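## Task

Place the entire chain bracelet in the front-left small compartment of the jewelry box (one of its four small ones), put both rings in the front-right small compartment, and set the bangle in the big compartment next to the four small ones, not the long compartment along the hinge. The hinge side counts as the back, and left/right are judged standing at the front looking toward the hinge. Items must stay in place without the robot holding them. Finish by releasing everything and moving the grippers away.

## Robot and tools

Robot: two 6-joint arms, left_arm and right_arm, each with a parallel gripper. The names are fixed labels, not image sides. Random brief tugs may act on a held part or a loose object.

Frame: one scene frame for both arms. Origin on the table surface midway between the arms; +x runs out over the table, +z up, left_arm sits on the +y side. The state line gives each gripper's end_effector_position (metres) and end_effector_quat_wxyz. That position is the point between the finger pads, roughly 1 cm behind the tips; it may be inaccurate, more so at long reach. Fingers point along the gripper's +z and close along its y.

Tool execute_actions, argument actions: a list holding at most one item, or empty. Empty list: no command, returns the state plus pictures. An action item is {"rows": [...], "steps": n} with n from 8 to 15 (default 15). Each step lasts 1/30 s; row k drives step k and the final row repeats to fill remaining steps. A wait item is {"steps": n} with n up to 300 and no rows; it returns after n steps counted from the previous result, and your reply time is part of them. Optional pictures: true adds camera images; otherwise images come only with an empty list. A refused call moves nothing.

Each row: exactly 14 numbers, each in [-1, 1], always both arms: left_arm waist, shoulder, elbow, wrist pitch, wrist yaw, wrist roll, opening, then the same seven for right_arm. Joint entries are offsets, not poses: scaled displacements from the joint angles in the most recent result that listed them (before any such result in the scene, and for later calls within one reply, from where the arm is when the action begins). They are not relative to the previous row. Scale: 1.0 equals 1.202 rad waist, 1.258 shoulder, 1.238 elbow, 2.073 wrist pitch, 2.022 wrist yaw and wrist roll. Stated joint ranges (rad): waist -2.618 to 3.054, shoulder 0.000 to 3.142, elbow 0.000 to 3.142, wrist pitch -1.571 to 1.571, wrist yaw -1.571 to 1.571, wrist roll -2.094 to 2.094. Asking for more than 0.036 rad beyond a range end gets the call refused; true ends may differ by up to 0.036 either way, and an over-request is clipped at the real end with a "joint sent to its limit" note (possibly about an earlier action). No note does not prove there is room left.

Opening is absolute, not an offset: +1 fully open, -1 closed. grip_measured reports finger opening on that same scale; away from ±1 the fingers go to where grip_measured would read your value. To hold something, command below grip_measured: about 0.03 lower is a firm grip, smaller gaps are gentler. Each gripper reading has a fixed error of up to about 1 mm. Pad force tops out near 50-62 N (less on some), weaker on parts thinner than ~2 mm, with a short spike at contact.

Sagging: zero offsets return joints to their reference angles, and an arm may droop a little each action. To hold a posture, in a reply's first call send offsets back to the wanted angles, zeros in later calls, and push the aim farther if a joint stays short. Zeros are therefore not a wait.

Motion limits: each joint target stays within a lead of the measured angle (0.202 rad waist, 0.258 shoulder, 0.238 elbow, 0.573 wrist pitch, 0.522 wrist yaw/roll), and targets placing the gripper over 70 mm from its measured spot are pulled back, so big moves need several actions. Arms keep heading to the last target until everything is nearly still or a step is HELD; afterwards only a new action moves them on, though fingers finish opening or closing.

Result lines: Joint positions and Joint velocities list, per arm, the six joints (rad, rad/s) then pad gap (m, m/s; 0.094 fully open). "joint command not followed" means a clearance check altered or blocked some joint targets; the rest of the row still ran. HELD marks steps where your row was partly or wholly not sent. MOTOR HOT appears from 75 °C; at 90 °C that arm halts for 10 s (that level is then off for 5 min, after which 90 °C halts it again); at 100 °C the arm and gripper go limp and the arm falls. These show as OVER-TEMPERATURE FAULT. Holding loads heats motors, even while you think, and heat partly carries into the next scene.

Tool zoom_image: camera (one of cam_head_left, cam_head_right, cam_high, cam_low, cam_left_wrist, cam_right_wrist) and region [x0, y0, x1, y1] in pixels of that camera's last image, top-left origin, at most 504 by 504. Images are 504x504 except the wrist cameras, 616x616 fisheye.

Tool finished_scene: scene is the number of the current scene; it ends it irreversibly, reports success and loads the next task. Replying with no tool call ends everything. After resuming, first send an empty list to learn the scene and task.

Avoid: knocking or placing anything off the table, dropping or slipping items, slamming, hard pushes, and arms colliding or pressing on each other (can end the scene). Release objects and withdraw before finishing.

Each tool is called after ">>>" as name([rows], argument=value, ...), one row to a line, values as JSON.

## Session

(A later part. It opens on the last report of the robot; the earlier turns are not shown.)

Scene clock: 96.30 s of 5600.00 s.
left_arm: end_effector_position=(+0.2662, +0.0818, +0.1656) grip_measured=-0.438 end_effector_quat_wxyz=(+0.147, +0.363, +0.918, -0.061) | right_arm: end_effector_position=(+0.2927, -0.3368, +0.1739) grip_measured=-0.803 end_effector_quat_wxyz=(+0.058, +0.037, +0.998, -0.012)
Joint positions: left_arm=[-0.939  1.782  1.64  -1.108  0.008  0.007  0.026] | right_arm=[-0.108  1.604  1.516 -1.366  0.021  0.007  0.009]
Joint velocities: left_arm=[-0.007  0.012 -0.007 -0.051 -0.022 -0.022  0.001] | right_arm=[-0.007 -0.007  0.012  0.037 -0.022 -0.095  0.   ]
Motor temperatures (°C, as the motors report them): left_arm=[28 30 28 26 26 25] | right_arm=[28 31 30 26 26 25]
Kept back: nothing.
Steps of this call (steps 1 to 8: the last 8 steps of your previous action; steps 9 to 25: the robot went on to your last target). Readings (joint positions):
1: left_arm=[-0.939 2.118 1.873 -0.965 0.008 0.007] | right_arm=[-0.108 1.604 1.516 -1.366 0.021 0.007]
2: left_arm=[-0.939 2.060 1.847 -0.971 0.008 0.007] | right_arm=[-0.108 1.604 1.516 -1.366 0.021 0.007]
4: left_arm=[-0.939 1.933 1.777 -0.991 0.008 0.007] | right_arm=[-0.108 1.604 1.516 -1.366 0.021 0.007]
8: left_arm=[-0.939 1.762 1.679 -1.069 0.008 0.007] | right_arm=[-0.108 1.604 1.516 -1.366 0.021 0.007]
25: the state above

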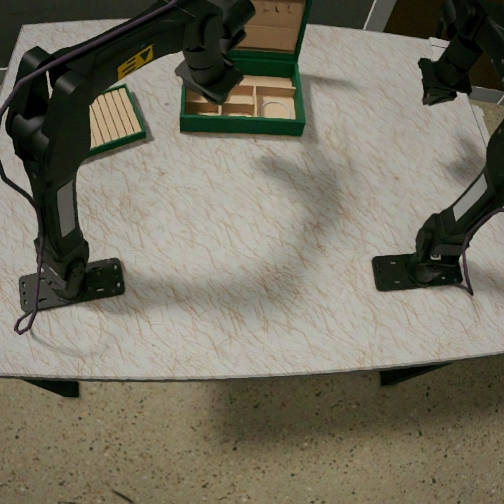

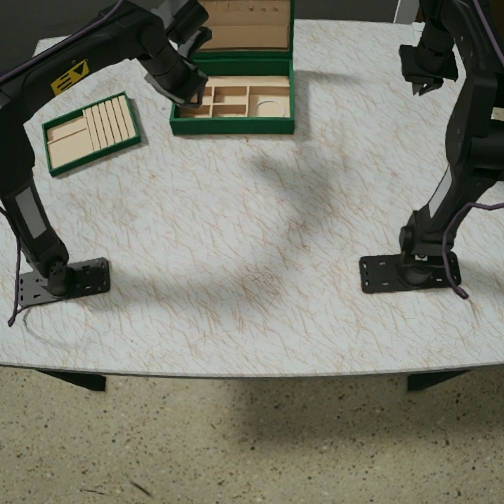

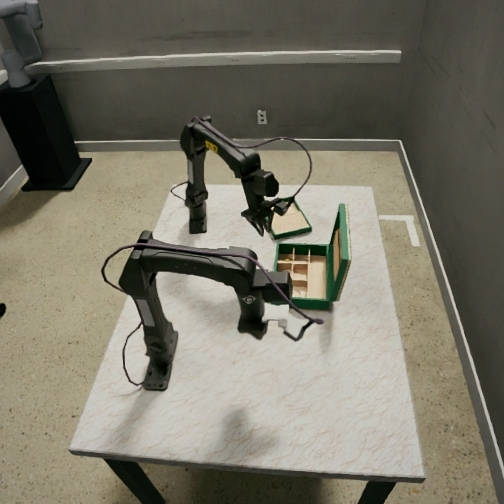

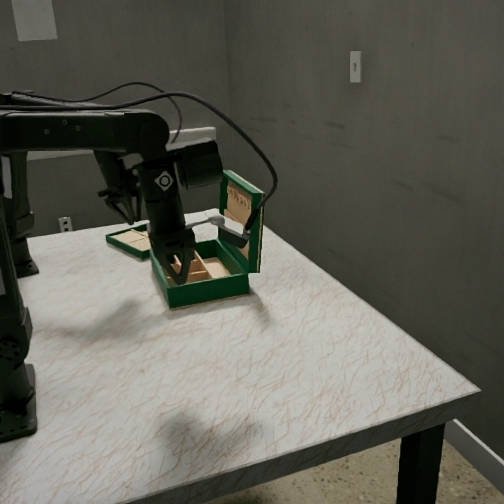

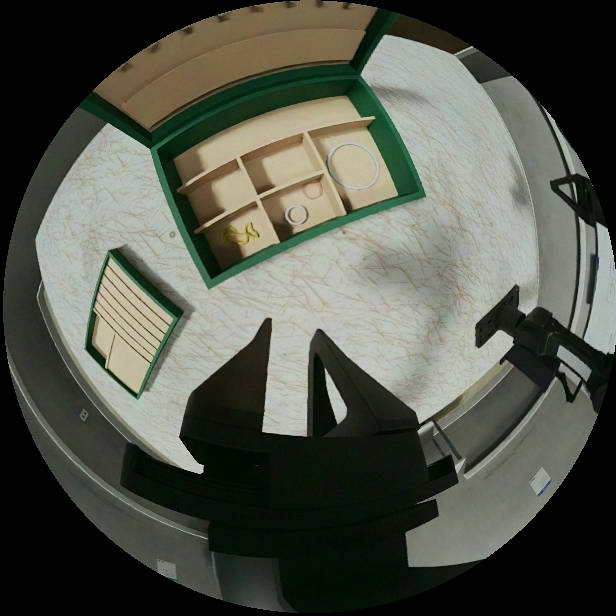

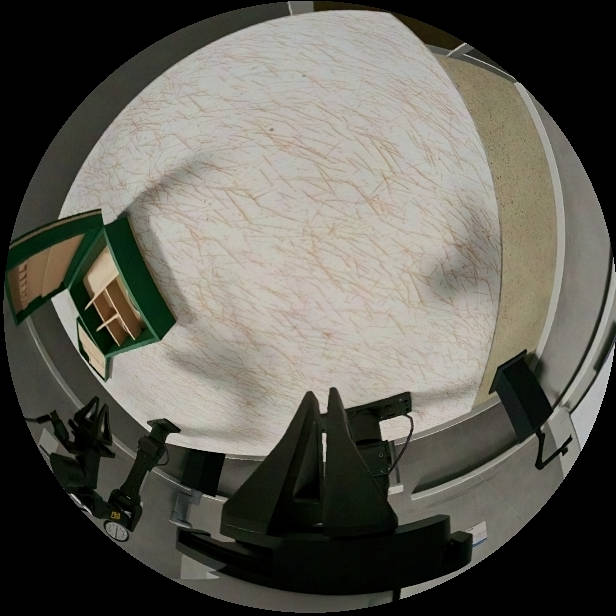

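>>> execute_actions(actions=[])

>>> finished_scene(scene=1)

Scene clock: 97.47 s of 5600.00 s.
left_arm: end_effector_position=(+0.2662, +0.0818, +0.1656) grip_measured=-0.438 end_effector_quat_wxyz=(+0.147, +0.363, +0.918, -0.061) | right_arm: end_effector_position=(+0.2927, -0.3368, +0.1739) grip_measured=-0.803 end_effector_quat_wxyz=(+0.058, +0.037, +0.998, -0.012)
Joint positions: left_arm=[-0.939  1.782  1.64  -1.108  0.008  0.007  0.026] | right_arm=[-0.108  1.604  1.516 -1.366  0.021  0.007  0.009]
Joint velocities: left_arm=[-0.007  0.002 -0.017 -0.007 -0.081  0.007  0.   ] | right_arm=[-0.007  0.002  0.007  0.007 -0.022 -0.037  0.001]
Motor temperatures (°C, as the motors report them): left_arm=[28 30 28 26 26 25] | right_arm=[28 31 30 26 26 25]
Kept back: nothing.
Steps of this call (steps 1 to 15: the robot went on to your last target; steps 16 to 35: nothing new was sent). Readings (joint positions):
1: left_arm=[-0.939 1.782 1.640 -1.108 0.008 0.007] | right_arm=[-0.108 1.604 1.516 -1.366 0.021 0.007]
2: left_arm=[-0.939 1.782 1.640 -1.108 0.008 0.007] | right_arm=[-0.108 1.604 1.516 -1.366 0.021 0.007]
4: left_arm=[-0.939 1.782 1.640 -1.108 0.008 0.007] | right_arm=[-0.108 1.604 1.516 -1.366 0.021 0.007]
8: left_arm=[-0.939 1.782 1.640 -1.108 0.008 0.007] | right_arm=[-0.108 1.604 1.516 -1.366 0.021 0.007]
35: the state above
All arms were judged still, so your last target was given up. Only a new action makes them travel on or press farther. Fingers that are still opening or closing keep moving.

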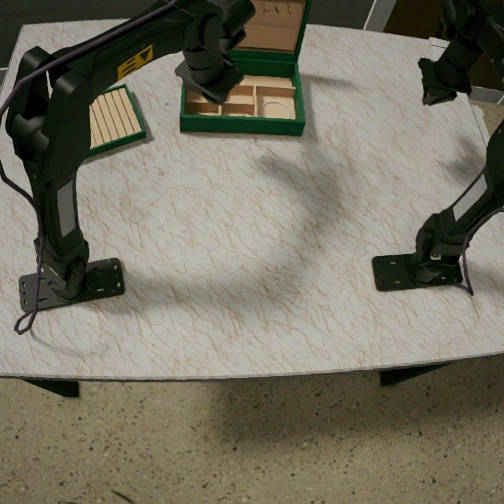

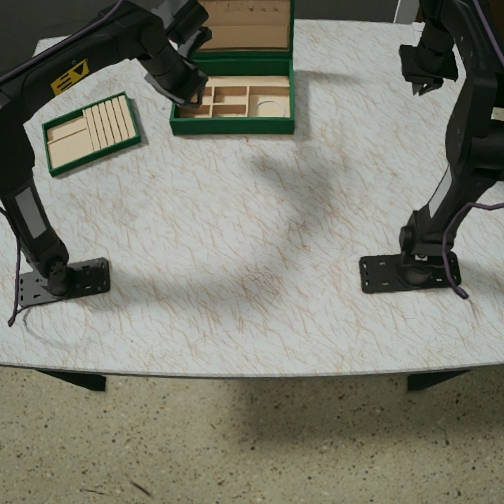

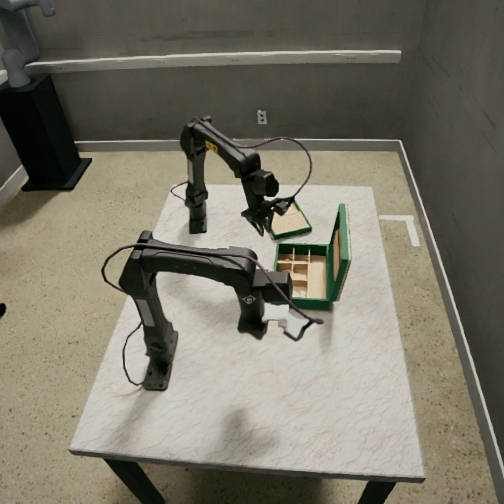

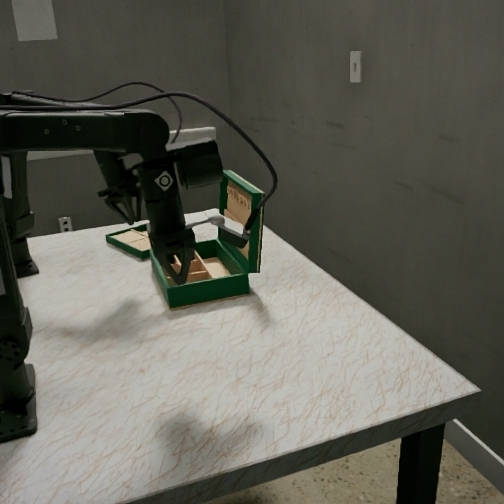

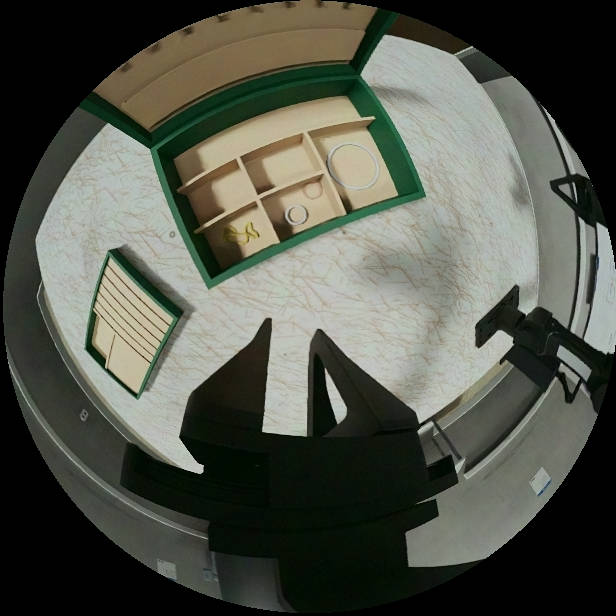

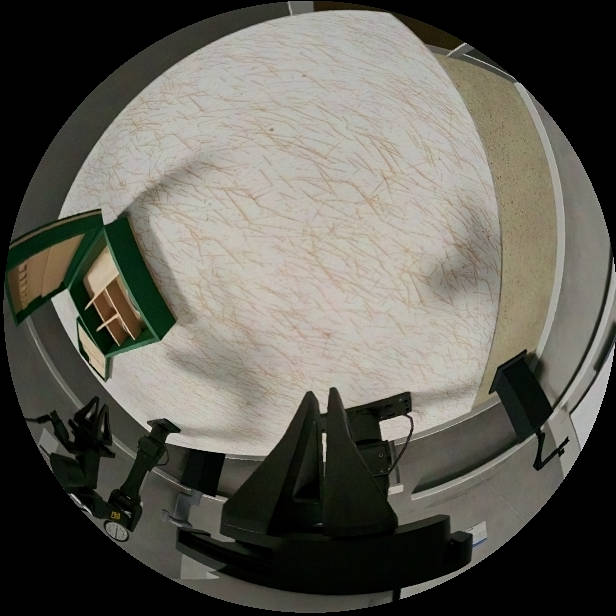

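The scene is finished: the task was done.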